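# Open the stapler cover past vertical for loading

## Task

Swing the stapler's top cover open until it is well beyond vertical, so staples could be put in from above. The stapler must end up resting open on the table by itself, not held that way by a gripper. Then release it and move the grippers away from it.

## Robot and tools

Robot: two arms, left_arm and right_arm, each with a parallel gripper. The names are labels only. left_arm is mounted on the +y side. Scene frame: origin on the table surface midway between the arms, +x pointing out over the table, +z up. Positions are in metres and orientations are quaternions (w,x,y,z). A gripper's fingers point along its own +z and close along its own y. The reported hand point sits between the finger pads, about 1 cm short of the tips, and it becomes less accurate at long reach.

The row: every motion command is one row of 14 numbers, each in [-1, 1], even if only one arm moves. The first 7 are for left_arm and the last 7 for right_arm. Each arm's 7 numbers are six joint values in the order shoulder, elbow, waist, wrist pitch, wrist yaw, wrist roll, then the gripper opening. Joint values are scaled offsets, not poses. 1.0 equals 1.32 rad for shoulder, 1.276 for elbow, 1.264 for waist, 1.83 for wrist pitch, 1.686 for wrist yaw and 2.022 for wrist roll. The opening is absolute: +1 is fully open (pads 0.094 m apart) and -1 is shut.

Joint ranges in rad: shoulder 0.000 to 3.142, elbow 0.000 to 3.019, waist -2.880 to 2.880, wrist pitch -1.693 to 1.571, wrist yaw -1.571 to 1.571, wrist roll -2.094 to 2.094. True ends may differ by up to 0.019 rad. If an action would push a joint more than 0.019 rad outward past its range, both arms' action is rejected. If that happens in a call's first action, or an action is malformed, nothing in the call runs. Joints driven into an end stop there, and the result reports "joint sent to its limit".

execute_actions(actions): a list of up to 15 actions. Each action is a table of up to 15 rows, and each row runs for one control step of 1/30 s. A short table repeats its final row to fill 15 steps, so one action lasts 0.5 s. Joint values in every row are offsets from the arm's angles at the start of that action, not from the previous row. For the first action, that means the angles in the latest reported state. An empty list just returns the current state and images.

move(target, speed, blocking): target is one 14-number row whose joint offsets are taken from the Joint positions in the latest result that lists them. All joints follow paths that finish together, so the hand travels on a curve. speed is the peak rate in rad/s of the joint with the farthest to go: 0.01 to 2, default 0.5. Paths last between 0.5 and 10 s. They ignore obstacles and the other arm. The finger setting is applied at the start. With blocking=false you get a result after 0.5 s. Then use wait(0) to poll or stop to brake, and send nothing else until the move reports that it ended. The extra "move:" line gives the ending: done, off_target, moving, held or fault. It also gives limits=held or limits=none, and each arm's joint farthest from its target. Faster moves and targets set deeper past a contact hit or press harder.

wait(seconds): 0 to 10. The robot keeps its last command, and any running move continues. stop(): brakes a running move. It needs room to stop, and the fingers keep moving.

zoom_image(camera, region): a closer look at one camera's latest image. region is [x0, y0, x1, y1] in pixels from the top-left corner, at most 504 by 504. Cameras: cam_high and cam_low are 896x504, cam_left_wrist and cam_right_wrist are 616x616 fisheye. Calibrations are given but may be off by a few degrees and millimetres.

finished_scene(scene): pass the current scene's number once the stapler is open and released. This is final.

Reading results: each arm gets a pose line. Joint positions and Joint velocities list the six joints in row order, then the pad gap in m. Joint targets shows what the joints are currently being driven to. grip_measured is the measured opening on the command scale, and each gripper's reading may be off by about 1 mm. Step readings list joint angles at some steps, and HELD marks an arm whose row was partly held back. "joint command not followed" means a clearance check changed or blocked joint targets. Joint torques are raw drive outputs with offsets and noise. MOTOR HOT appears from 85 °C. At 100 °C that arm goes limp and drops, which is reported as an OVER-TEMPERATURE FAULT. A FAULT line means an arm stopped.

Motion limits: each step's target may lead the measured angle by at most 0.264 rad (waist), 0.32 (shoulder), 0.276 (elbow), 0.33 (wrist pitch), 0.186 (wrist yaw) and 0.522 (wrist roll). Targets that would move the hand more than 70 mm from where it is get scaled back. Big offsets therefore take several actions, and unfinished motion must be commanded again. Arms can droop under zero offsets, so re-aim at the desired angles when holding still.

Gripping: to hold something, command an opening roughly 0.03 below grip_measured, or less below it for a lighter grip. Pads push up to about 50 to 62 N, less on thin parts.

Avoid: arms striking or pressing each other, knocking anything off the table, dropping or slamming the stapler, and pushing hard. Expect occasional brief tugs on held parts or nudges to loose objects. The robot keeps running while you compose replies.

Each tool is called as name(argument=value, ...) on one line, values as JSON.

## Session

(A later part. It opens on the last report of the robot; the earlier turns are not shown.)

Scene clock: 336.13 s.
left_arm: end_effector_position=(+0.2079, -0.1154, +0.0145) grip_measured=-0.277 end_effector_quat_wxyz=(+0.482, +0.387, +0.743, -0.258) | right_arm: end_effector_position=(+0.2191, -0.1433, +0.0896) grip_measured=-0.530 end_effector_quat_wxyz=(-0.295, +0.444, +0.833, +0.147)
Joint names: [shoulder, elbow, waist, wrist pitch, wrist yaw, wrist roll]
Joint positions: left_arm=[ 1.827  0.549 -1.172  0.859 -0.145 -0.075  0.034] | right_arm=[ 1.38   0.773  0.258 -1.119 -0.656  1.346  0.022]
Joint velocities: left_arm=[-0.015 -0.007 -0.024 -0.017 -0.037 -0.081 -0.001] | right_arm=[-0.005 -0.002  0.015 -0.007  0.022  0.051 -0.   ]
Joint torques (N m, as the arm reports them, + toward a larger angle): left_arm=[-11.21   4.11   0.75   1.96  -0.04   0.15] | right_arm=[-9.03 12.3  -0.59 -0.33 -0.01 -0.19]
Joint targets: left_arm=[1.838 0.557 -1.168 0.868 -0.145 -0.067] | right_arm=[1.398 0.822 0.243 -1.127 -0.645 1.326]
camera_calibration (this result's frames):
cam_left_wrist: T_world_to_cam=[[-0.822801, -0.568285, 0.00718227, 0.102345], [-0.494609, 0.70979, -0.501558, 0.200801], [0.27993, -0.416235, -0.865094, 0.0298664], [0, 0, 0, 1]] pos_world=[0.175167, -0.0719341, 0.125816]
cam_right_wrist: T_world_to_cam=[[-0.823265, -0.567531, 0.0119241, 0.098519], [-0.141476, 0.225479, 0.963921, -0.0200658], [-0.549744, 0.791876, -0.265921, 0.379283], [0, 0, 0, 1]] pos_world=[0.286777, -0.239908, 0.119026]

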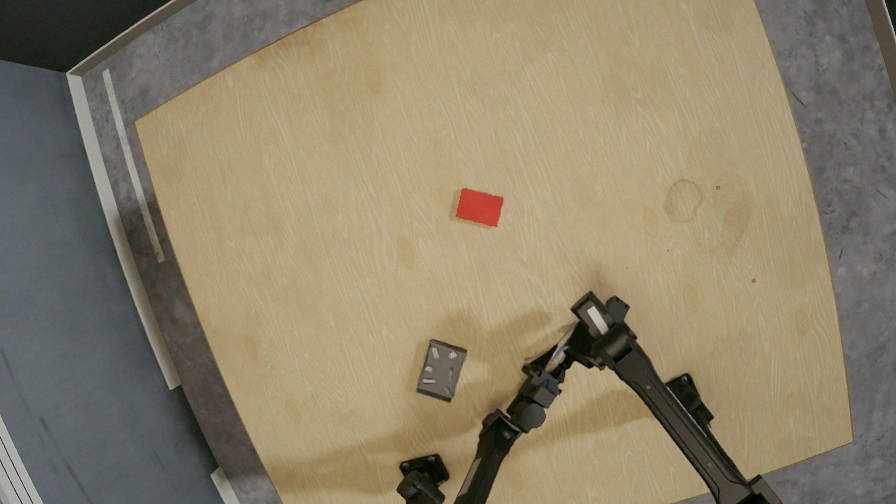

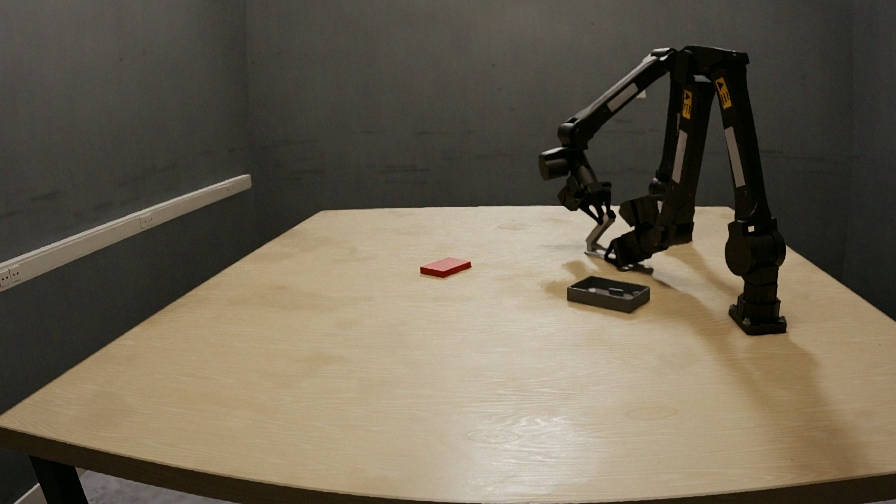

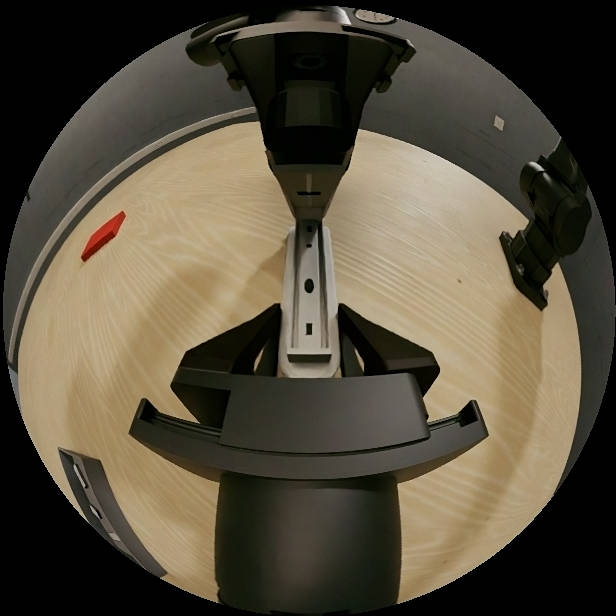

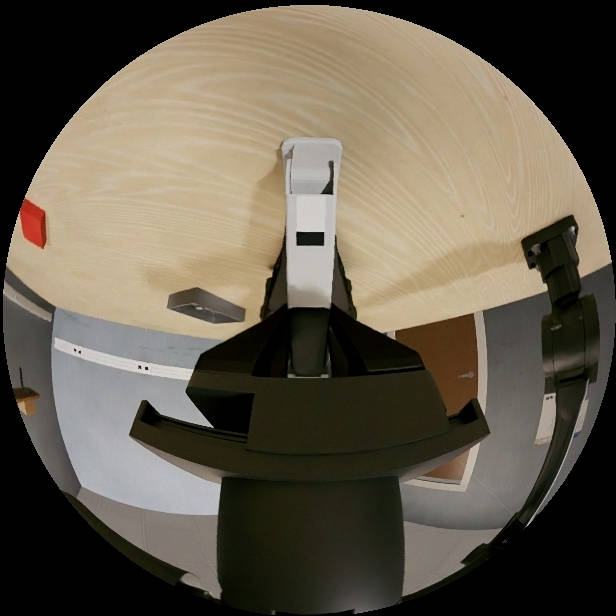

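execute_actions(actions=[[[0.0083,0.0063,0.0032,0.0049,0,0.004,-0.32, 0.0205,0.0418,-0.0213,-0.0118,-0.0009,-0.0211,-0.545],
[0.0083,0.0063,0.0032,0.0049,0,0.004,-0.32, 0.0273,0.0452,-0.0308,-0.0193,-0.0084,-0.0323,-0.545],
[0.0083,0.0063,0.0032,0.0049,0,0.004,-0.32, 0.0342,0.0486,-0.0402,-0.0267,-0.0158,-0.0435,-0.545],
[0.0083,0.0063,0.0032,0.0049,0,0.004,-0.32, 0.0411,0.0520,-0.0497,-0.0341,-0.0232,-0.0547,-0.545],
[0.0083,0.0063,0.0032,0.0049,0,0.004,-0.32, 0.0480,0.0554,-0.0591,-0.0416,-0.0307,-0.0660,-0.545],
[0.0083,0.0063,0.0032,0.0049,0,0.004,-0.32, 0.0548,0.0587,-0.0685,-0.0490,-0.0381,-0.0772,-0.545],
[0.0083,0.0063,0.0032,0.0049,0,0.004,-0.32, 0.0617,0.0621,-0.0780,-0.0564,-0.0455,-0.0884,-0.545],
[0.0083,0.0063,0.0032,0.0049,0,0.004,-0.32, 0.0686,0.0655,-0.0874,-0.0638,-0.0529,-0.0996,-0.545],
[0.0083,0.0063,0.0032,0.0049,0,0.004,-0.32, 0.0754,0.0689,-0.0969,-0.0713,-0.0604,-0.1108,-0.545],
[0.0083,0.0063,0.0032,0.0049,0,0.004,-0.32, 0.0823,0.0723,-0.1063,-0.0787,-0.0678,-0.1220,-0.545],
[0.0083,0.0063,0.0032,0.0049,0,0.004,-0.32, 0.0892,0.0757,-0.1157,-0.0861,-0.0752,-0.1332,-0.545],
[0.0083,0.0063,0.0032,0.0049,0,0.004,-0.32, 0.0960,0.0791,-0.1252,-0.0936,-0.0827,-0.1444,-0.545],
[0.0083,0.0063,0.0032,0.0049,0,0.004,-0.32, 0.1029,0.0825,-0.1346,-0.1010,-0.0901,-0.1556,-0.545],
[0.0083,0.0063,0.0032,0.0049,0,0.004,-0.32, 0.1098,0.0859,-0.1441,-0.1084,-0.0975,-0.1668,-0.545],
[0.0083,0.0063,0.0032,0.0049,0,0.004,-0.32, 0.1167,0.0893,-0.1535,-0.1158,-0.1050,-0.1780,-0.545]]])

wait(seconds=0.4)

Scene clock: 351.73 s.
left_arm: end_effector_position=(+0.2088, -0.1167, +0.0149) grip_measured=-0.277 end_effector_quat_wxyz=(+0.483, +0.385, +0.743, -0.258) | right_arm: end_effector_position=(+0.2304, -0.1590, +0.1026) grip_measured=-0.530 end_effector_quat_wxyz=(-0.393, +0.427, +0.790, +0.194)
Joint names: [shoulder, elbow, waist, wrist pitch, wrist yaw, wrist roll]
Joint positions: left_arm=[ 1.829  0.553 -1.172  0.859 -0.147 -0.077  0.034] | right_arm=[ 1.495  0.826  0.115 -1.305 -0.839  1.087  0.022]
Joint velocities: left_arm=[ 0.015 -0.012 -0.005  0.002 -0.051 -0.007  0.001] | right_arm=[ 0.249  0.095 -0.347 -0.476 -0.3   -0.696  0.001]
Joint torques (N m, as the arm reports them, + toward a larger angle): left_arm=[-11.09   3.91   0.71   1.99   0.01   0.16] | right_arm=[-10.68  11.9   -1.95  -0.18   0.11  -0.04]
Joint targets: left_arm=[1.838 0.557 -1.168 0.868 -0.145 -0.067] | right_arm=[1.534 0.886 0.064 -1.331 -0.833 0.987]
Step readings (joint positions):
0: left_arm=[1.827 0.549 -1.172 0.859 -0.145 -0.075] | right_arm=[1.380 0.773 0.258 -1.119 -0.656 1.346]
1: left_arm=[1.827 0.549 -1.172 0.859 -0.145 -0.075] | right_arm=[1.381 0.773 0.257 -1.120 -0.659 1.343]
2: left_arm=[1.827 0.549 -1.172 0.859 -0.145 -0.075] | right_arm=[1.383 0.775 0.254 -1.126 -0.665 1.337]
4: left_arm=[1.827 0.549 -1.172 0.859 -0.146 -0.075] | right_arm=[1.395 0.782 0.237 -1.146 -0.687 1.312]
8: left_arm=[1.827 0.549 -1.172 0.859 -0.146 -0.076] | right_arm=[1.434 0.799 0.192 -1.201 -0.750 1.235]
15: Joint positions above
camera_calibration (this result's frames):
cam_left_wrist: T_world_to_cam=[[-0.821481, -0.570166, 0.00897843, 0.101831], [-0.496426, 0.707314, -0.503257, 0.202421], [0.280589, -0.417873, -0.86409, 0.0290472], [0, 0, 0, 1]] pos_world=[0.175989, -0.0729768, 0.126055]
cam_right_wrist: T_world_to_cam=[[-0.825555, -0.563868, 0.022627, 0.098752], [0.000571234, 0.0392609, 0.999229, -0.0934639], [-0.564322, 0.824931, -0.0320899, 0.385978], [0, 0, 0, 1]] pos_world=[0.299394, -0.259052, 0.103543]

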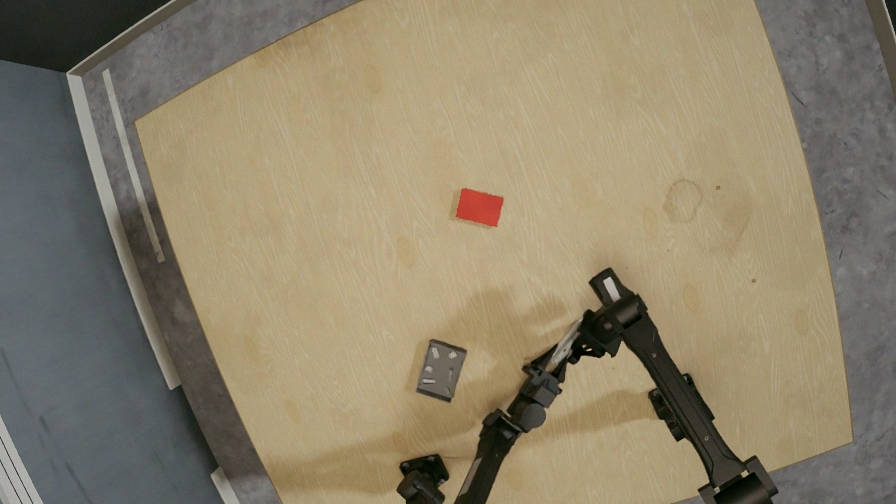

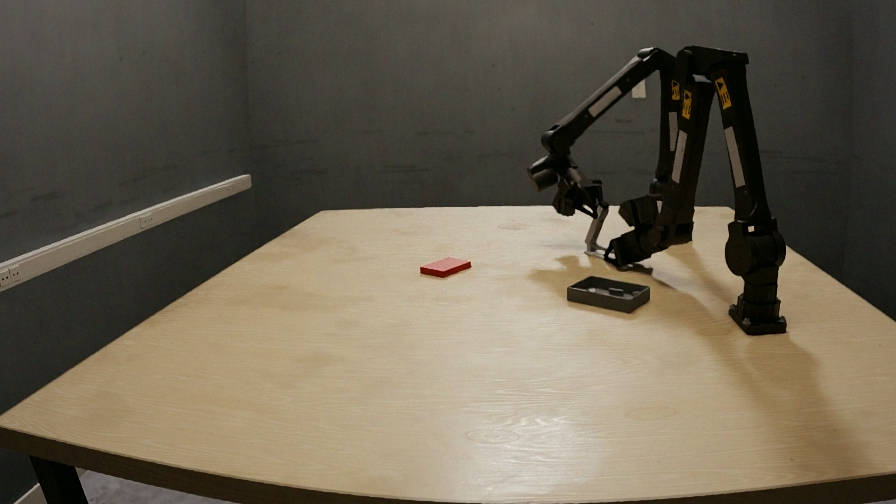

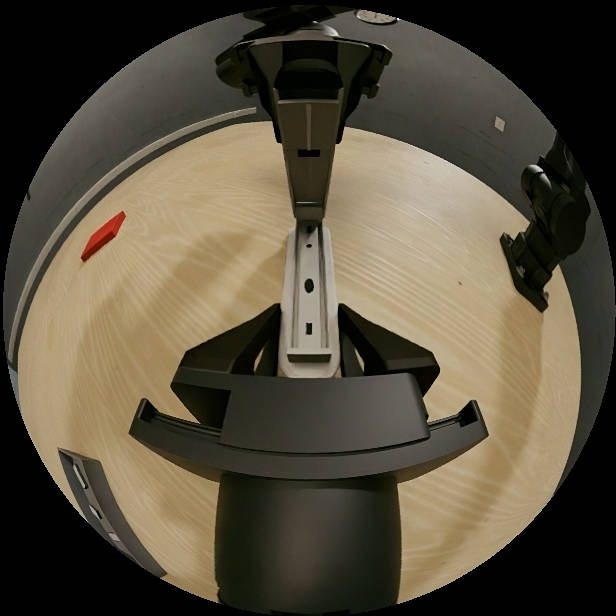

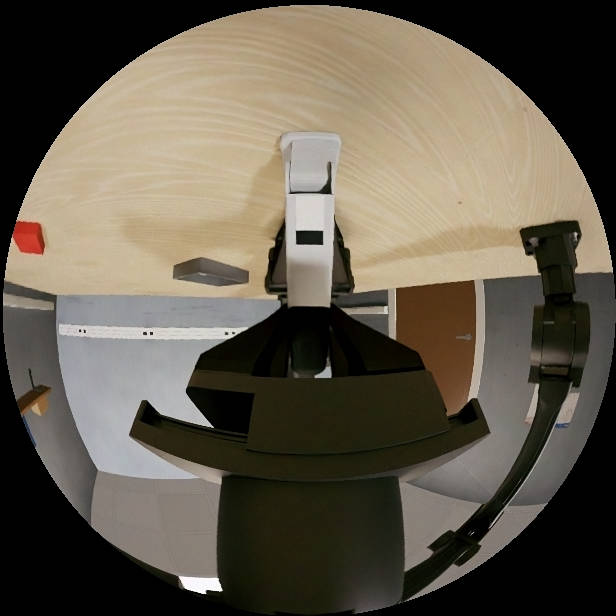

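Scene clock: 352.13 s.
left_arm: end_effector_position=(+0.2089, -0.1167, +0.0149) grip_measured=-0.277 end_effector_quat_wxyz=(+0.483, +0.386, +0.742, -0.257) | right_arm: end_effector_position=(+0.2326, -0.1638, +0.1052) grip_measured=-0.530 end_effector_quat_wxyz=(-0.403, +0.421, +0.786, +0.204)
Joint names: [shoulder, elbow, waist, wrist pitch, wrist yaw, wrist roll]
Joint positions: left_arm=[ 1.829  0.553 -1.172  0.859 -0.147 -0.073  0.034] | right_arm=[ 1.511  0.835  0.09  -1.341 -0.856  1.028  0.022]
Joint velocities: left_arm=[-0.015  0.007 -0.005  0.002  0.037 -0.037  0.001] | right_arm=[ 0.005 -0.002 -0.034 -0.007  0.022 -0.037 -0.   ]
Joint torques (N m, as the arm reports them, + toward a larger angle): left_arm=[-11.58   3.89   0.77   1.86   0.05   0.11] | right_arm=[-10.05  11.65  -1.54  -0.08   0.45  -0.44]
Joint targets: left_arm=[1.838 0.557 -1.168 0.868 -0.145 -0.067] | right_arm=[1.534 0.886 0.064 -1.330 -0.833 0.986]
wait: 0.40 s; no rest
camera_calibration (this result's frames):
cam_left_wrist: T_world_to_cam=[[-0.822263, -0.569086, 0.00498158, 0.102245], [-0.493817, 0.709103, -0.503306, 0.202089], [0.282892, -0.41631, -0.864094, 0.0287514], [0, 0, 0, 1]] pos_world=[0.175734, -0.0731466, 0.126047]
cam_right_wrist: T_world_to_cam=[[-0.823741, -0.566833, 0.0123223, 0.0980007], [0.00886843, 0.00884926, 0.999922, -0.102851], [-0.566897, 0.823785, -0.00226258, 0.388566], [0, 0, 0, 1]] pos_world=[0.301916, -0.263635, 0.102514]

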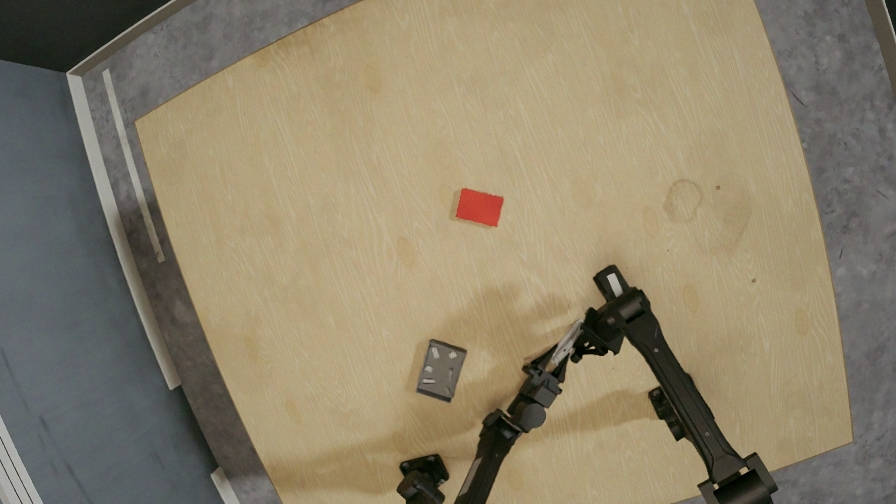

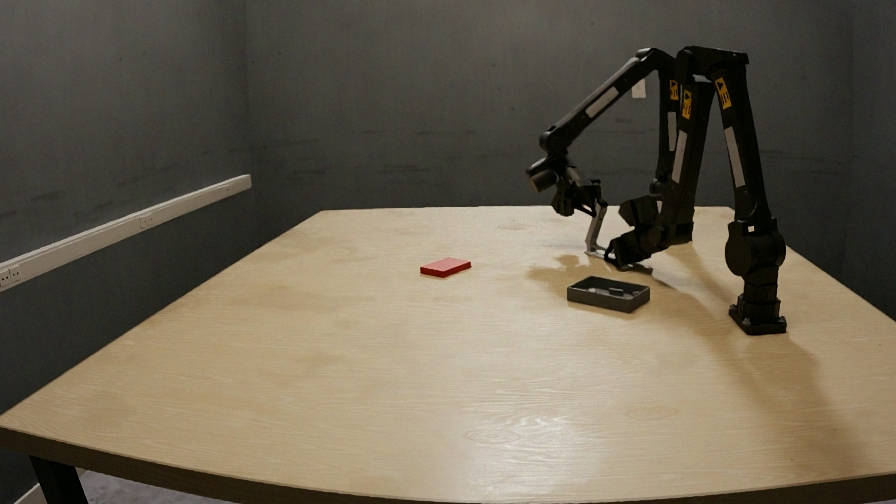

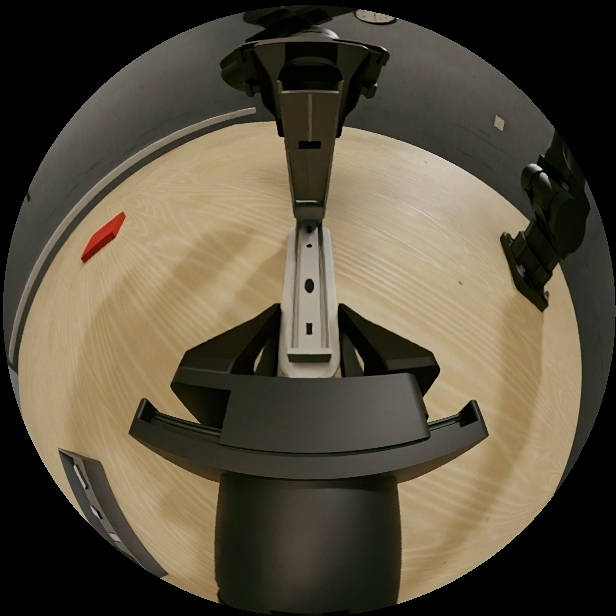

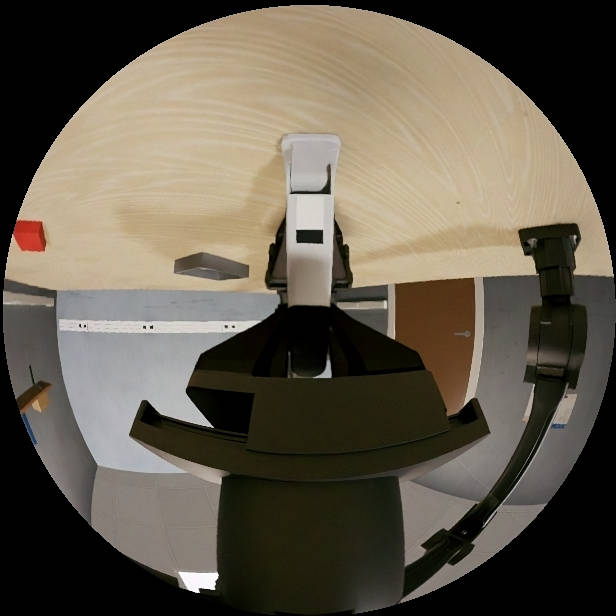

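execute_actions(actions=[[[0.0068,0.0031,0.0032,0.0049,0.0012,0.003,-0.32, 0.0214,0.0433,-0.0257,0.0001,0.0127,-0.0272,-0.545],
[0.0068,0.0031,0.0032,0.0049,0.0012,0.003,-0.32, 0.0254,0.0466,-0.0307,-0.0059,0.0118,-0.0336,-0.545],
[0.0068,0.0031,0.0032,0.0049,0.0012,0.003,-0.32, 0.0295,0.0499,-0.0358,-0.0118,0.0109,-0.0400,-0.545],
[0.0068,0.0031,0.0032,0.0049,0.0012,0.003,-0.32, 0.0335,0.0532,-0.0408,-0.0177,0.0100,-0.0464,-0.545],
[0.0068,0.0031,0.0032,0.0049,0.0012,0.003,-0.32, 0.0375,0.0565,-0.0459,-0.0237,0.0091,-0.0528,-0.545],
[0.0068,0.0031,0.0032,0.0049,0.0012,0.003,-0.32, 0.0415,0.0598,-0.0510,-0.0296,0.0082,-0.0592,-0.545],
[0.0068,0.0031,0.0032,0.0049,0.0012,0.003,-0.32, 0.0455,0.0631,-0.0560,-0.0355,0.0073,-0.0656,-0.545],
[0.0068,0.0031,0.0032,0.0049,0.0012,0.003,-0.32, 0.0496,0.0665,-0.0611,-0.0415,0.0063,-0.0719,-0.545],
[0.0068,0.0031,0.0032,0.0049,0.0012,0.003,-0.32, 0.0536,0.0698,-0.0661,-0.0474,0.0054,-0.0783,-0.545],
[0.0068,0.0031,0.0032,0.0049,0.0012,0.003,-0.32, 0.0576,0.0731,-0.0712,-0.0533,0.0045,-0.0847,-0.545],
[0.0068,0.0031,0.0032,0.0049,0.0012,0.003,-0.32, 0.0616,0.0764,-0.0763,-0.0593,0.0036,-0.0911,-0.545],
[0.0068,0.0031,0.0032,0.0049,0.0012,0.003,-0.32, 0.0656,0.0797,-0.0813,-0.0652,0.0027,-0.0975,-0.545],
[0.0068,0.0031,0.0032,0.0049,0.0012,0.003,-0.32, 0.0697,0.0830,-0.0864,-0.0711,0.0018,-0.1039,-0.545],
[0.0068,0.0031,0.0032,0.0049,0.0012,0.003,-0.32, 0.0737,0.0863,-0.0914,-0.0771,0.0009,-0.1103,-0.545],
[0.0068,0.0031,0.0032,0.0049,0.0012,0.003,-0.32, 0.0777,0.0896,-0.0965,-0.0830,0.0,-0.1167,-0.545]],
[[0.0068,0.0031,0.0032,0.0049,0.0012,0.003,-0.32, 0.0273,0.0490,-0.0302,-0.0127,0.0020,-0.0346,-0.545],
[0.0068,0.0031,0.0032,0.0049,0.0012,0.003,-0.32, 0.0297,0.0509,-0.0335,-0.0144,0.0040,-0.0371,-0.545],
[0.0068,0.0031,0.0032,0.0049,0.0012,0.003,-0.32, 0.0320,0.0529,-0.0369,-0.0162,0.0059,-0.0396,-0.545],
[0.0068,0.0031,0.0032,0.0049,0.0012,0.003,-0.32, 0.0343,0.0549,-0.0402,-0.0179,0.0079,-0.0421,-0.545],
[0.0068,0.0031,0.0032,0.0049,0.0012,0.003,-0.32, 0.0367,0.0568,-0.0435,-0.0197,0.0099,-0.0446,-0.545],
[0.0068,0.0031,0.0032,0.0049,0.0012,0.003,-0.32, 0.0390,0.0588,-0.0468,-0.0215,0.0119,-0.0471,-0.545],
[0.0068,0.0031,0.0032,0.0049,0.0012,0.003,-0.32, 0.0413,0.0608,-0.0501,-0.0232,0.0139,-0.0496,-0.545],
[0.0068,0.0031,0.0032,0.0049,0.0012,0.003,-0.32, 0.0437,0.0627,-0.0535,-0.0250,0.0158,-0.0522,-0.545],
[0.0068,0.0031,0.0032,0.0049,0.0012,0.003,-0.32, 0.0460,0.0647,-0.0568,-0.0267,0.0178,-0.0547,-0.545],
[0.0068,0.0031,0.0032,0.0049,0.0012,0.003,-0.32, 0.0483,0.0667,-0.0601,-0.0285,0.0198,-0.0572,-0.545],
[0.0068,0.0031,0.0032,0.0049,0.0012,0.003,-0.32, 0.0507,0.0686,-0.0634,-0.0303,0.0218,-0.0597,-0.545],
[0.0068,0.0031,0.0032,0.0049,0.0012,0.003,-0.32, 0.0530,0.0706,-0.0667,-0.0320,0.0238,-0.0622,-0.545],
[0.0068,0.0031,0.0032,0.0049,0.0012,0.003,-0.32, 0.0553,0.0726,-0.0701,-0.0338,0.0257,-0.0647,-0.545],
[0.0068,0.0031,0.0032,0.0049,0.0012,0.003,-0.32, 0.0577,0.0745,-0.0734,-0.0355,0.0277,-0.0672,-0.545],
[0.0068,0.0031,0.0032,0.0049,0.0012,0.003,-0.32, 0.0600,0.0765,-0.0767,-0.0373,0.0297,-0.0697,-0.545]]])

wait(seconds=0.4)

Scene clock: 431.07 s.
left_arm: end_effector_position=(+0.2089, -0.1166, +0.0149) grip_measured=-0.277 end_effector_quat_wxyz=(+0.484, +0.387, +0.742, -0.256) | right_arm: end_effector_position=(+0.2587, -0.2023, +0.1106) grip_measured=-0.530 end_effector_quat_wxyz=(-0.440, +0.409, +0.770, +0.216)
Joint names: [shoulder, elbow, waist, wrist pitch, wrist yaw, wrist roll]
Joint positions: left_arm=[ 1.829  0.553 -1.172  0.859 -0.147 -0.072  0.034] | right_arm=[ 1.631  0.927 -0.053 -1.548 -0.838  0.774  0.022]
Joint velocities: left_arm=[ 0.005 -0.002 -0.005 -0.012  0.066 -0.066 -0.003] | right_arm=[ 0.083  0.071 -0.122 -0.09   0.081 -0.095 -0.   ]
Joint torques (N m, as the arm reports them, + toward a larger angle): left_arm=[-11.19   3.88   0.57   1.9    0.04   0.11] | right_arm=[-11.39  11.27  -1.89  -0.52   0.36  -0.18]
Joint targets: left_arm=[1.838 0.557 -1.168 0.868 -0.145 -0.066] | right_arm=[1.660 0.986 -0.089 -1.547 -0.816 0.729]
Step readings (joint positions; steps 1 to 15: 1st action; 16 to 30: 2nd action):
0: left_arm=[1.829 0.553 -1.172 0.859 -0.147 -0.073] | right_arm=[1.511 0.835 0.090 -1.341 -0.856 1.028]
1: left_arm=[1.829 0.553 -1.172 0.859 -0.147 -0.073] | right_arm=[1.512 0.835 0.090 -1.342 -0.856 1.026]
2: left_arm=[1.829 0.553 -1.172 0.859 -0.147 -0.073] | right_arm=[1.513 0.836 0.088 -1.346 -0.856 1.021]
4: left_arm=[1.829 0.553 -1.172 0.859 -0.147 -0.073] | right_arm=[1.521 0.842 0.082 -1.361 -0.858 1.007]
8: left_arm=[1.829 0.553 -1.172 0.859 -0.147 -0.073] | right_arm=[1.542 0.859 0.056 -1.405 -0.862 0.960]
15: left_arm=[1.829 0.553 -1.172 0.859 -0.147 -0.073] | right_arm=[1.581 0.888 0.008 -1.479 -0.866 0.870]
16: left_arm=[1.829 0.553 -1.172 0.859 -0.147 -0.073] | right_arm=[1.587 0.892 0.002 -1.488 -0.868 0.859]
17: left_arm=[1.829 0.553 -1.172 0.859 -0.147 -0.073] | right_arm=[1.593 0.894 -0.003 -1.496 -0.869 0.849]
19: left_arm=[1.829 0.553 -1.172 0.859 -0.147 -0.073] | right_arm=[1.601 0.900 -0.010 -1.508 -0.869 0.834]
23: left_arm=[1.829 0.553 -1.172 0.859 -0.147 -0.073] | right_arm=[1.611 0.908 -0.022 -1.525 -0.861 0.810]
30: Joint positions above
camera_calibration (this result's frames):
cam_left_wrist: T_world_to_cam=[[-0.822418, -0.568873, 0.0034311, 0.102391], [-0.492981, 0.709665, -0.503335, 0.201984], [0.283899, -0.415643, -0.864085, 0.0286214], [0, 0, 0, 1]] pos_world=[0.175657, -0.0731976, 0.126046]
cam_right_wrist: T_world_to_cam=[[-0.817603, -0.575431, 0.0200953, 0.093449], [0.064384, -0.0566867, 0.996314, -0.135363], [-0.572171, 0.815883, 0.0833958, 0.425414], [0, 0, 0, 1]] pos_world=[0.328529, -0.300988, 0.097508]

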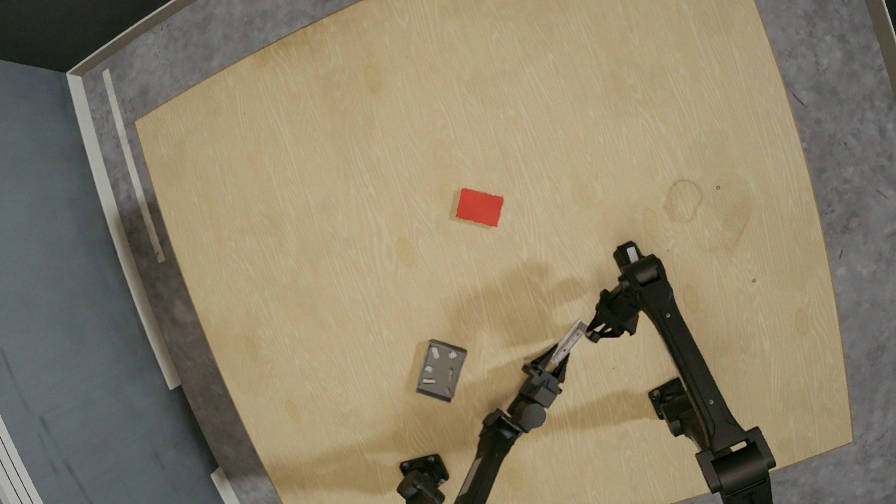

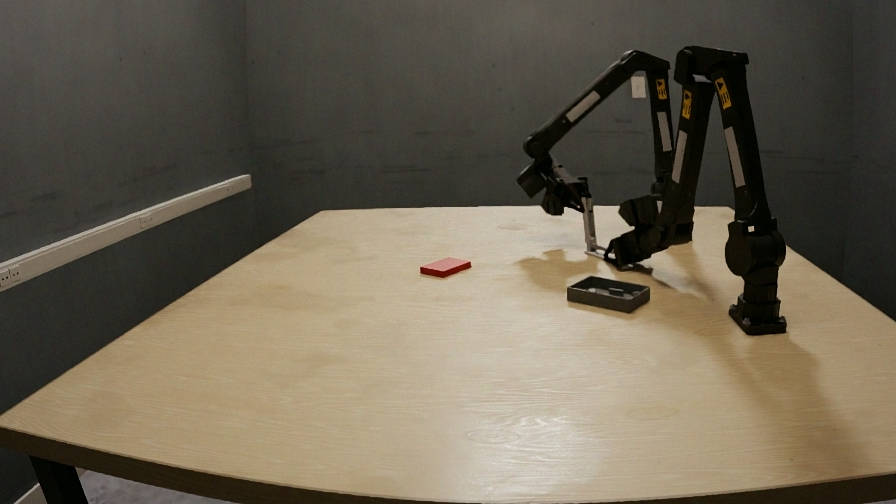

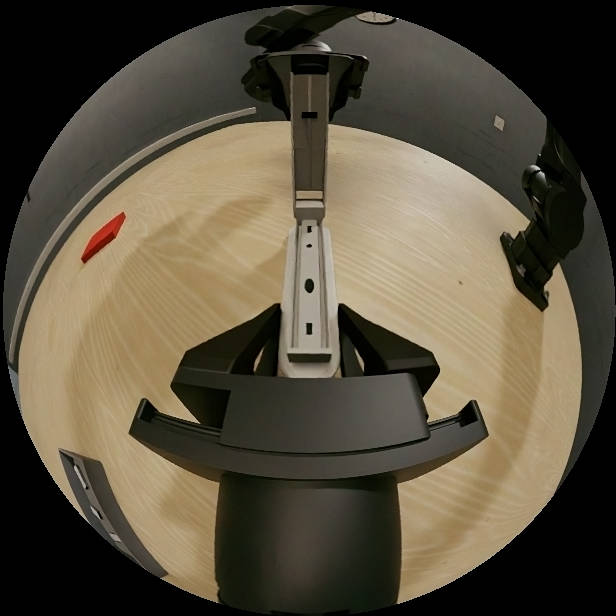

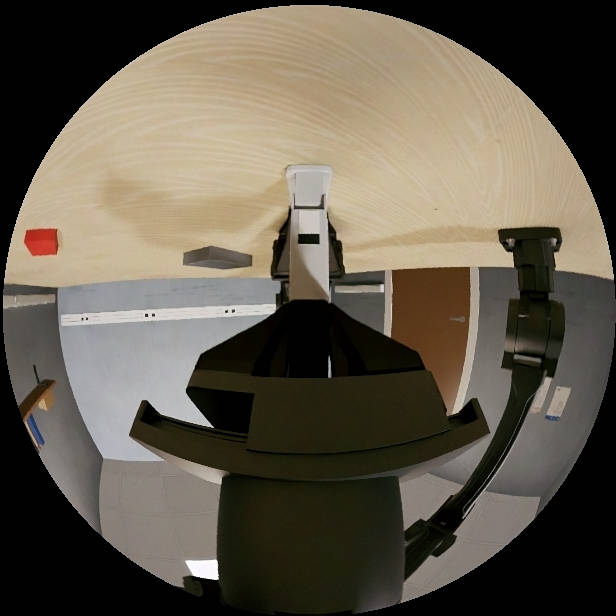

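Scene clock: 431.47 s.
left_arm: end_effector_position=(+0.2090, -0.1166, +0.0149) grip_measured=-0.277 end_effector_quat_wxyz=(+0.484, +0.388, +0.742, -0.256) | right_arm: end_effector_position=(+0.2608, -0.2058, +0.1097) grip_measured=-0.530 end_effector_quat_wxyz=(-0.440, +0.408, +0.770, +0.218)
Joint names: [shoulder, elbow, waist, wrist pitch, wrist yaw, wrist roll]
Joint positions: left_arm=[ 1.829  0.553 -1.172  0.859 -0.148 -0.07   0.034] | right_arm=[ 1.639  0.932 -0.064 -1.555 -0.833  0.757  0.022]
Joint velocities: left_arm=[-0.005 -0.002 -0.015 -0.017  0.007  0.051  0.   ] | right_arm=[-0.015 -0.012 -0.015 -0.017 -0.022  0.022 -0.001]
Joint torques (N m, as the arm reports them, + toward a larger angle): left_arm=[-11.44   3.9    0.95   1.89   0.07   0.1 ] | right_arm=[-11.84  11.22  -1.46  -0.59   0.29  -0.27]
Joint targets: left_arm=[1.838 0.557 -1.168 0.868 -0.146 -0.066] | right_arm=[1.660 0.986 -0.089 -1.547 -0.816 0.729]
wait: 0.40 s; at rest by 0.33 s
camera_calibration (this result's frames):
cam_left_wrist: T_world_to_cam=[[-0.822658, -0.568534, 0.00153107, 0.102574], [-0.491891, 0.710401, -0.503362, 0.201847], [0.285091, -0.414848, -0.864074, 0.0284675], [0, 0, 0, 1]] pos_world=[0.175554, -0.0732655, 0.126043]
cam_right_wrist: T_world_to_cam=[[-0.81721, -0.576114, 0.016142, 0.0933232], [0.0624046, -0.0606077, 0.996209, -0.135023], [-0.572951, 0.81512, 0.0854814, 0.429324], [0, 0, 0, 1]] pos_world=[0.330673, -0.304369, 0.0963054]

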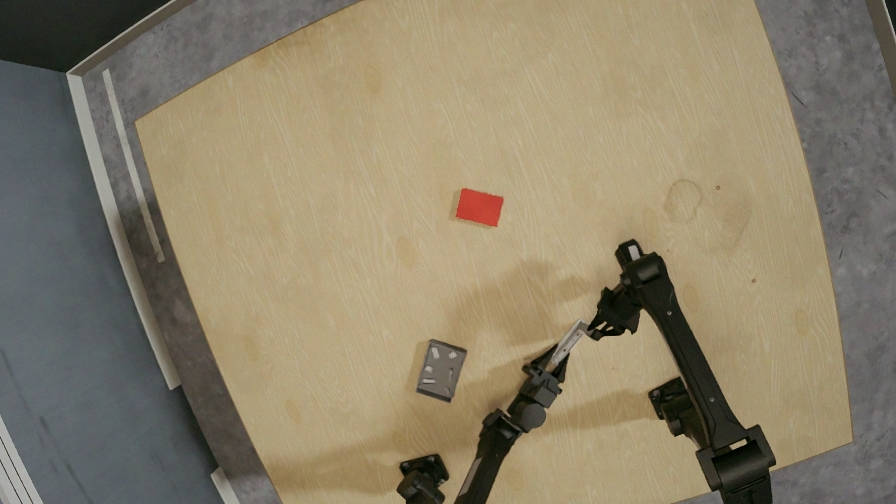

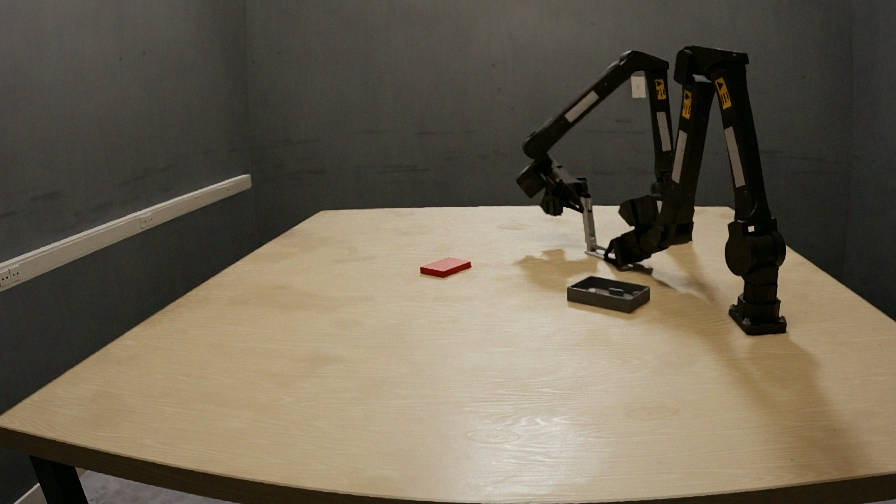

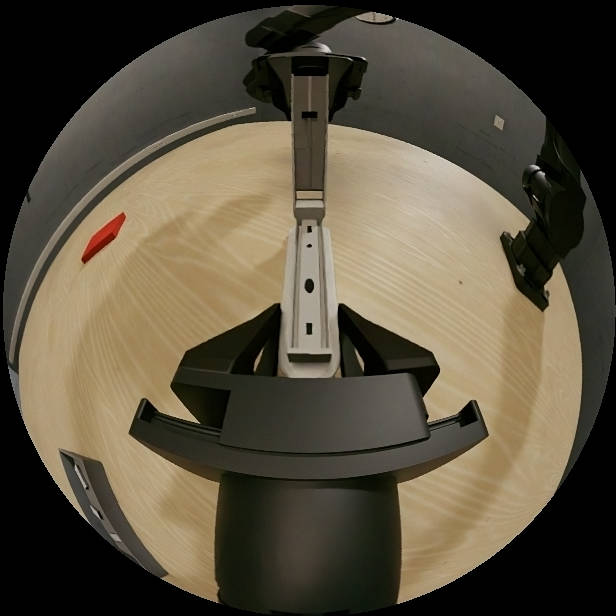

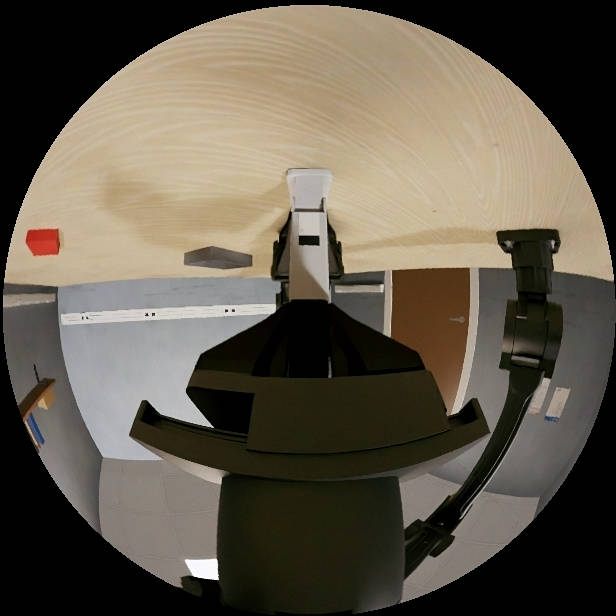

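execute_actions(actions=[[[0.0068,0.0031,0.0032,0.0049,0.0012,0.002,-0.32, 0.0181,0.0436,-0.0221,0.0033,0.0112,-0.0156,-0.545],
[0.0068,0.0031,0.0032,0.0049,0.0012,0.002,-0.32, 0.0202,0.0449,-0.0243,0.0021,0.0122,-0.0173,-0.545],
[0.0068,0.0031,0.0032,0.0049,0.0012,0.002,-0.32, 0.0224,0.0462,-0.0266,0.0010,0.0133,-0.0191,-0.545],
[0.0068,0.0031,0.0032,0.0049,0.0012,0.002,-0.32, 0.0246,0.0476,-0.0289,-0.0001,0.0144,-0.0208,-0.545],
[0.0068,0.0031,0.0032,0.0049,0.0012,0.002,-0.32, 0.0267,0.0489,-0.0311,-0.0012,0.0154,-0.0226,-0.545],
[0.0068,0.0031,0.0032,0.0049,0.0012,0.002,-0.32, 0.0289,0.0502,-0.0334,-0.0024,0.0165,-0.0243,-0.545],
[0.0068,0.0031,0.0032,0.0049,0.0012,0.002,-0.32, 0.0311,0.0515,-0.0357,-0.0035,0.0176,-0.0261,-0.545],
[0.0068,0.0031,0.0032,0.0049,0.0012,0.002,-0.32, 0.0332,0.0528,-0.0379,-0.0046,0.0186,-0.0278,-0.545],
[0.0068,0.0031,0.0032,0.0049,0.0012,0.002,-0.32, 0.0354,0.0541,-0.0402,-0.0057,0.0197,-0.0296,-0.545],
[0.0068,0.0031,0.0032,0.0049,0.0012,0.002,-0.32, 0.0376,0.0554,-0.0425,-0.0069,0.0208,-0.0313,-0.545],
[0.0068,0.0031,0.0032,0.0049,0.0012,0.002,-0.32, 0.0397,0.0567,-0.0447,-0.0080,0.0218,-0.0331,-0.545],
[0.0068,0.0031,0.0032,0.0049,0.0012,0.002,-0.32, 0.0419,0.0581,-0.0470,-0.0091,0.0229,-0.0348,-0.545],
[0.0068,0.0031,0.0032,0.0049,0.0012,0.002,-0.32, 0.0441,0.0594,-0.0493,-0.0102,0.0240,-0.0366,-0.545],
[0.0068,0.0031,0.0032,0.0049,0.0012,0.002,-0.32, 0.0462,0.0607,-0.0515,-0.0114,0.0250,-0.0383,-0.545],
[0.0068,0.0031,0.0032,0.0049,0.0012,0.002,-0.32, 0.0484,0.0620,-0.0538,-0.0125,0.0261,-0.0401,-0.545]],
[[0.0068,0.0031,0.0032,0.0049,0.0012,0.002,-0.32, 0.0243,0.0465,-0.0289,-0.0023,0.0134,-0.0227,-0.545],
[0.0068,0.0031,0.0032,0.0049,0.0012,0.002,-0.32, 0.0267,0.0474,-0.0310,-0.0024,0.0144,-0.0241,-0.545],
[0.0068,0.0031,0.0032,0.0049,0.0012,0.002,-0.32, 0.0290,0.0484,-0.0330,-0.0025,0.0153,-0.0255,-0.545],
[0.0068,0.0031,0.0032,0.0049,0.0012,0.002,-0.32, 0.0313,0.0493,-0.0350,-0.0027,0.0163,-0.0270,-0.545],
[0.0068,0.0031,0.0032,0.0049,0.0012,0.002,-0.32, 0.0337,0.0503,-0.0371,-0.0028,0.0172,-0.0284,-0.545],
[0.0068,0.0031,0.0032,0.0049,0.0012,0.002,-0.32, 0.0360,0.0513,-0.0391,-0.0029,0.0182,-0.0298,-0.545],
[0.0068,0.0031,0.0032,0.0049,0.0012,0.002,-0.32, 0.0383,0.0522,-0.0411,-0.0030,0.0191,-0.0312,-0.545],
[0.0068,0.0031,0.0032,0.0049,0.0012,0.002,-0.32, 0.0407,0.0532,-0.0432,-0.0031,0.0201,-0.0326,-0.545],
[0.0068,0.0031,0.0032,0.0049,0.0012,0.002,-0.32, 0.0430,0.0541,-0.0452,-0.0032,0.0210,-0.0340,-0.545],
[0.0068,0.0031,0.0032,0.0049,0.0012,0.002,-0.32, 0.0453,0.0551,-0.0472,-0.0033,0.0220,-0.0354,-0.545],
[0.0068,0.0031,0.0032,0.0049,0.0012,0.002,-0.32, 0.0477,0.0561,-0.0493,-0.0034,0.0229,-0.0368,-0.545],
[0.0068,0.0031,0.0032,0.0049,0.0012,0.002,-0.32, 0.0500,0.0570,-0.0513,-0.0036,0.0239,-0.0383,-0.545],
[0.0068,0.0031,0.0032,0.0049,0.0012,0.002,-0.32, 0.0523,0.0580,-0.0533,-0.0037,0.0248,-0.0397,-0.545],
[0.0068,0.0031,0.0032,0.0049,0.0012,0.002,-0.32, 0.0547,0.0589,-0.0554,-0.0038,0.0258,-0.0411,-0.545],
[0.0068,0.0031,0.0032,0.0049,0.0012,0.002,-0.32, 0.0570,0.0599,-0.0574,-0.0039,0.0267,-0.0425,-0.545]]])

wait(seconds=0.4)

Scene clock: 467.57 s.
left_arm: end_effector_position=(+0.2091, -0.1168, +0.0150) grip_measured=-0.277 end_effector_quat_wxyz=(+0.484, +0.388, +0.742, -0.256) | right_arm: end_effector_position=(+0.2772, -0.2301, +0.0960) grip_measured=-0.530 end_effector_quat_wxyz=(-0.444, +0.402, +0.770, +0.220)
Joint names: [shoulder, elbow, waist, wrist pitch, wrist yaw, wrist roll]
Joint positions: left_arm=[ 1.829  0.553 -1.172  0.859 -0.148 -0.069  0.034] | right_arm=[ 1.719  0.976 -0.133 -1.592 -0.789  0.659  0.022]
Joint velocities: left_arm=[-0.015 -0.007 -0.005 -0.002  0.022 -0.066  0.   ] | right_arm=[ 0.073  0.022 -0.093  0.002  0.066 -0.081 -0.   ]
Joint torques (N m, as the arm reports them, + toward a larger angle): left_arm=[-11.41   3.85   0.89   1.88   0.04   0.1 ] | right_arm=[-12.37  10.92  -1.94  -0.79   0.5   -0.24]
Joint targets: left_arm=[1.838 0.557 -1.168 0.868 -0.146 -0.066] | right_arm=[1.749 1.031 -0.170 -1.586 -0.766 0.625]
Step readings (joint positions; steps 1 to 15: 1st action; 16 to 30: 2nd action):
0: left_arm=[1.829 0.553 -1.172 0.859 -0.148 -0.070] | right_arm=[1.639 0.932 -0.064 -1.555 -0.833 0.757]
1: left_arm=[1.829 0.553 -1.172 0.859 -0.148 -0.070] | right_arm=[1.639 0.932 -0.064 -1.555 -0.833 0.756]
2: left_arm=[1.829 0.553 -1.172 0.859 -0.148 -0.069] | right_arm=[1.639 0.932 -0.064 -1.556 -0.833 0.755]
4: left_arm=[1.829 0.553 -1.172 0.859 -0.148 -0.069] | right_arm=[1.642 0.934 -0.065 -1.559 -0.831 0.751]
8: left_arm=[1.829 0.553 -1.172 0.859 -0.148 -0.069] | right_arm=[1.652 0.942 -0.075 -1.567 -0.824 0.738]
15: left_arm=[1.829 0.553 -1.172 0.859 -0.148 -0.069] | right_arm=[1.674 0.954 -0.097 -1.579 -0.811 0.711]
16: left_arm=[1.829 0.553 -1.172 0.859 -0.148 -0.069] | right_arm=[1.677 0.956 -0.100 -1.581 -0.810 0.706]
17: left_arm=[1.829 0.553 -1.172 0.859 -0.148 -0.069] | right_arm=[1.680 0.958 -0.102 -1.584 -0.809 0.701]
19: left_arm=[1.829 0.553 -1.172 0.859 -0.148 -0.069] | right_arm=[1.687 0.961 -0.106 -1.587 -0.806 0.693]
23: left_arm=[1.829 0.553 -1.172 0.859 -0.148 -0.069] | right_arm=[1.698 0.967 -0.116 -1.590 -0.800 0.680]
30: Joint positions above
camera_calibration (this result's frames):
cam_left_wrist: T_world_to_cam=[[-0.822746, -0.568408, 0.00124345, 0.102582], [-0.491555, 0.710403, -0.503688, 0.201997], [0.285417, -0.415018, -0.863885, 0.0283987], [0, 0, 0, 1]] pos_world=[0.175586, -0.0734043, 0.126149]
cam_right_wrist: T_world_to_cam=[[-0.811517, -0.584209, 0.0118201, 0.0899387], [0.0662802, -0.0719331, 0.995205, -0.127458], [-0.580558, 0.808409, 0.0970964, 0.459165], [0, 0, 0, 1]] pos_world=[0.348006, -0.327818, 0.0812004]

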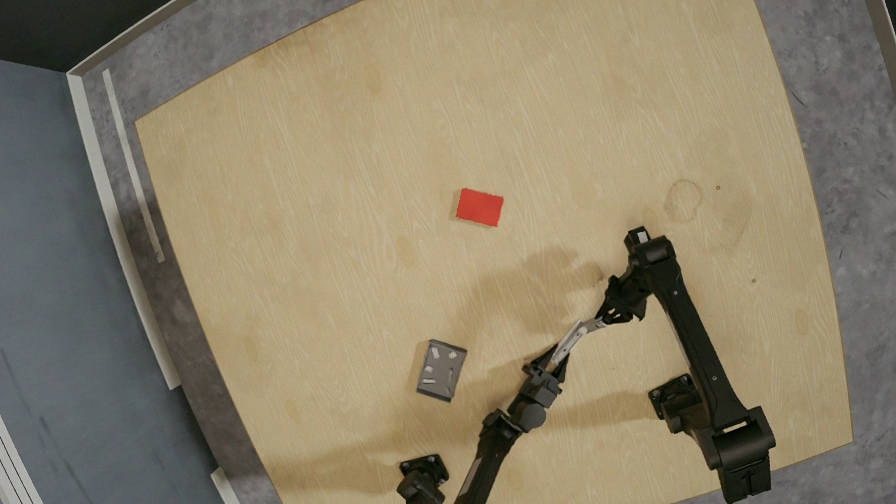

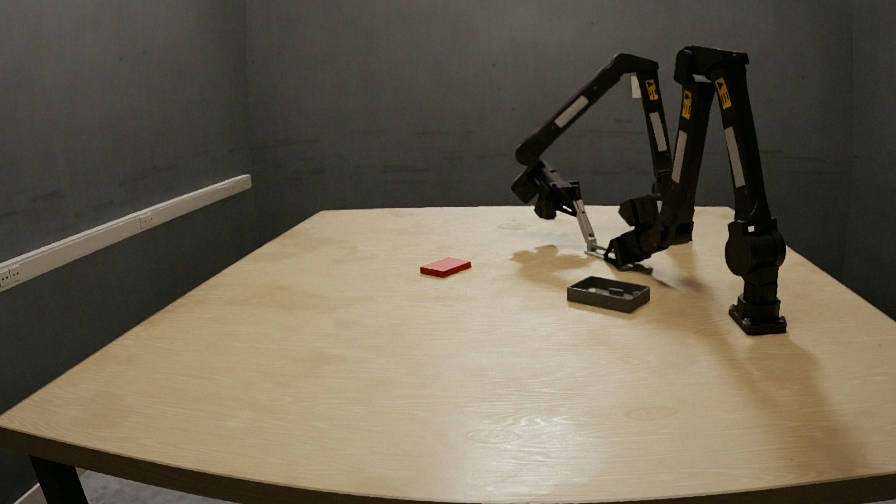

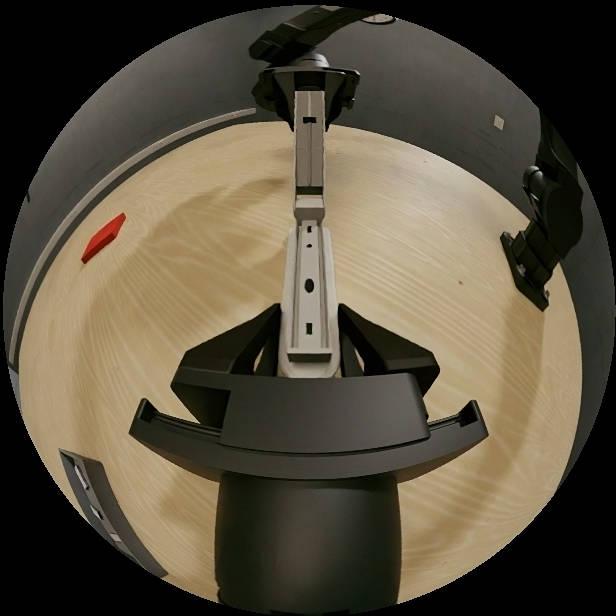

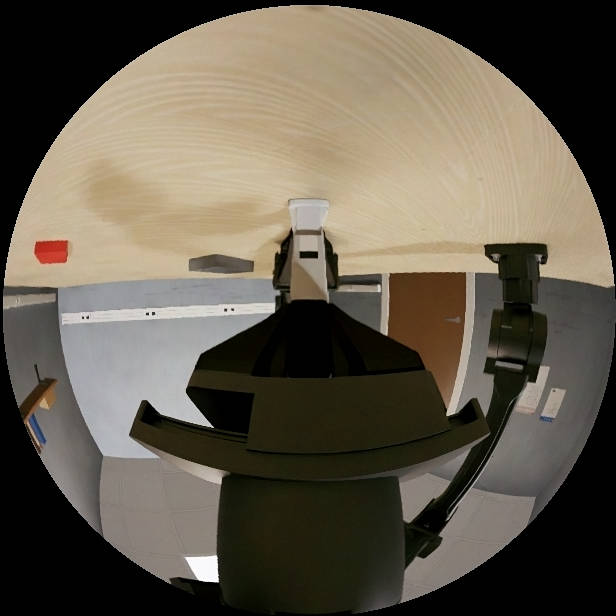

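Scene clock: 467.97 s.
left_arm: end_effector_position=(+0.2091, -0.1168, +0.0150) grip_measured=-0.277 end_effector_quat_wxyz=(+0.484, +0.388, +0.741, -0.256) | right_arm: end_effector_position=(+0.2785, -0.2324, +0.0939) grip_measured=-0.530 end_effector_quat_wxyz=(-0.445, +0.401, +0.770, +0.221)
Joint names: [shoulder, elbow, waist, wrist pitch, wrist yaw, wrist roll]
Joint positions: left_arm=[ 1.829  0.553 -1.172  0.859 -0.148 -0.068  0.034] | right_arm=[ 1.727  0.978 -0.14  -1.592 -0.787  0.649  0.022]
Joint velocities: left_arm=[-0.024  0.002 -0.015  0.012  0.037 -0.007  0.   ] | right_arm=[ 0.005  0.002 -0.005 -0.017  0.022 -0.007  0.001]
Joint torques (N m, as the arm reports them, + toward a larger angle): left_arm=[-11.55   3.78   0.77   1.84   0.05   0.11] | right_arm=[-12.85  10.75  -1.95  -0.75   0.46  -0.24]
Joint targets: left_arm=[1.838 0.557 -1.168 0.868 -0.146 -0.065] | right_arm=[1.749 1.031 -0.170 -1.586 -0.766 0.624]
wait: 0.40 s; at rest by 0.30 s
camera_calibration (this result's frames):
cam_left_wrist: T_world_to_cam=[[-0.823007, -0.568032, 0.000194742, 0.102697], [-0.490795, 0.710927, -0.503689, 0.201899], [0.285973, -0.414635, -0.863885, 0.0283271], [0, 0, 0, 1]] pos_world=[0.17551, -0.0734551, 0.126146]
cam_right_wrist: T_world_to_cam=[[-0.811518, -0.584257, 0.00908316, 0.0899207], [0.0650514, -0.0748848, 0.995068, -0.125988], [-0.580696, 0.808106, 0.0987771, 0.46178], [0, 0, 0, 1]] pos_world=[0.349322, -0.330065, 0.0789367]

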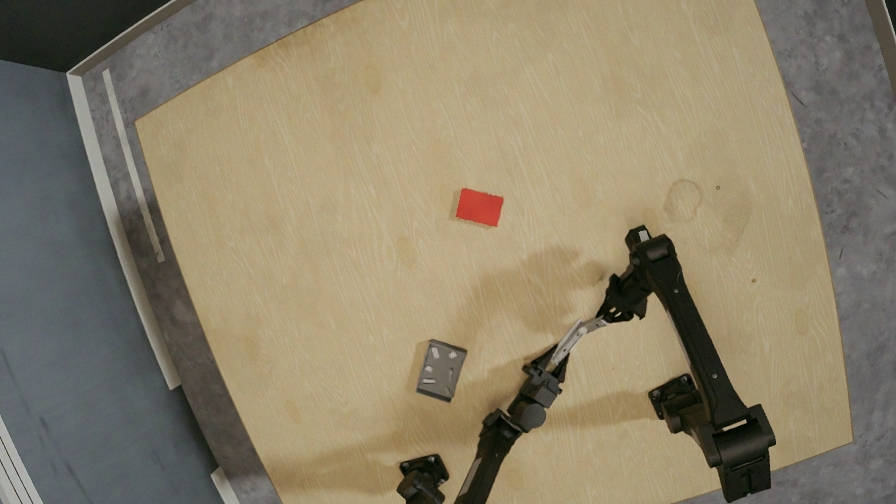

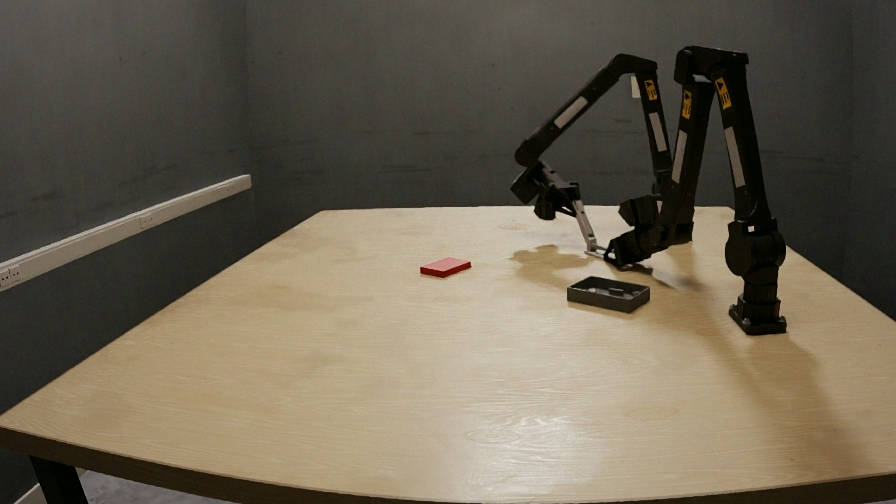

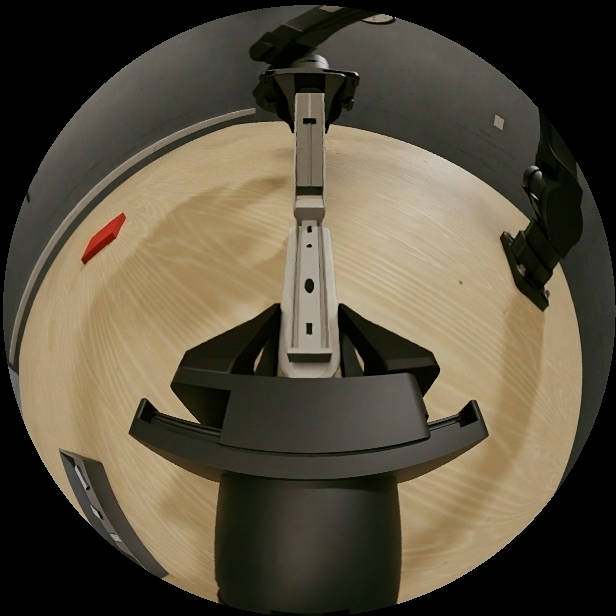

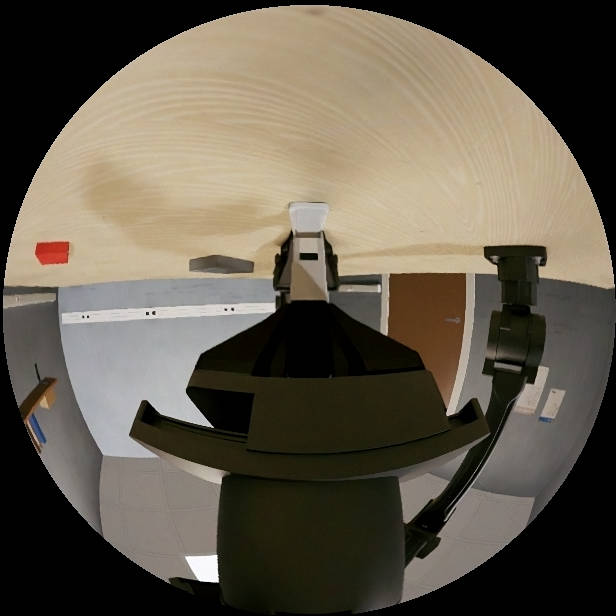

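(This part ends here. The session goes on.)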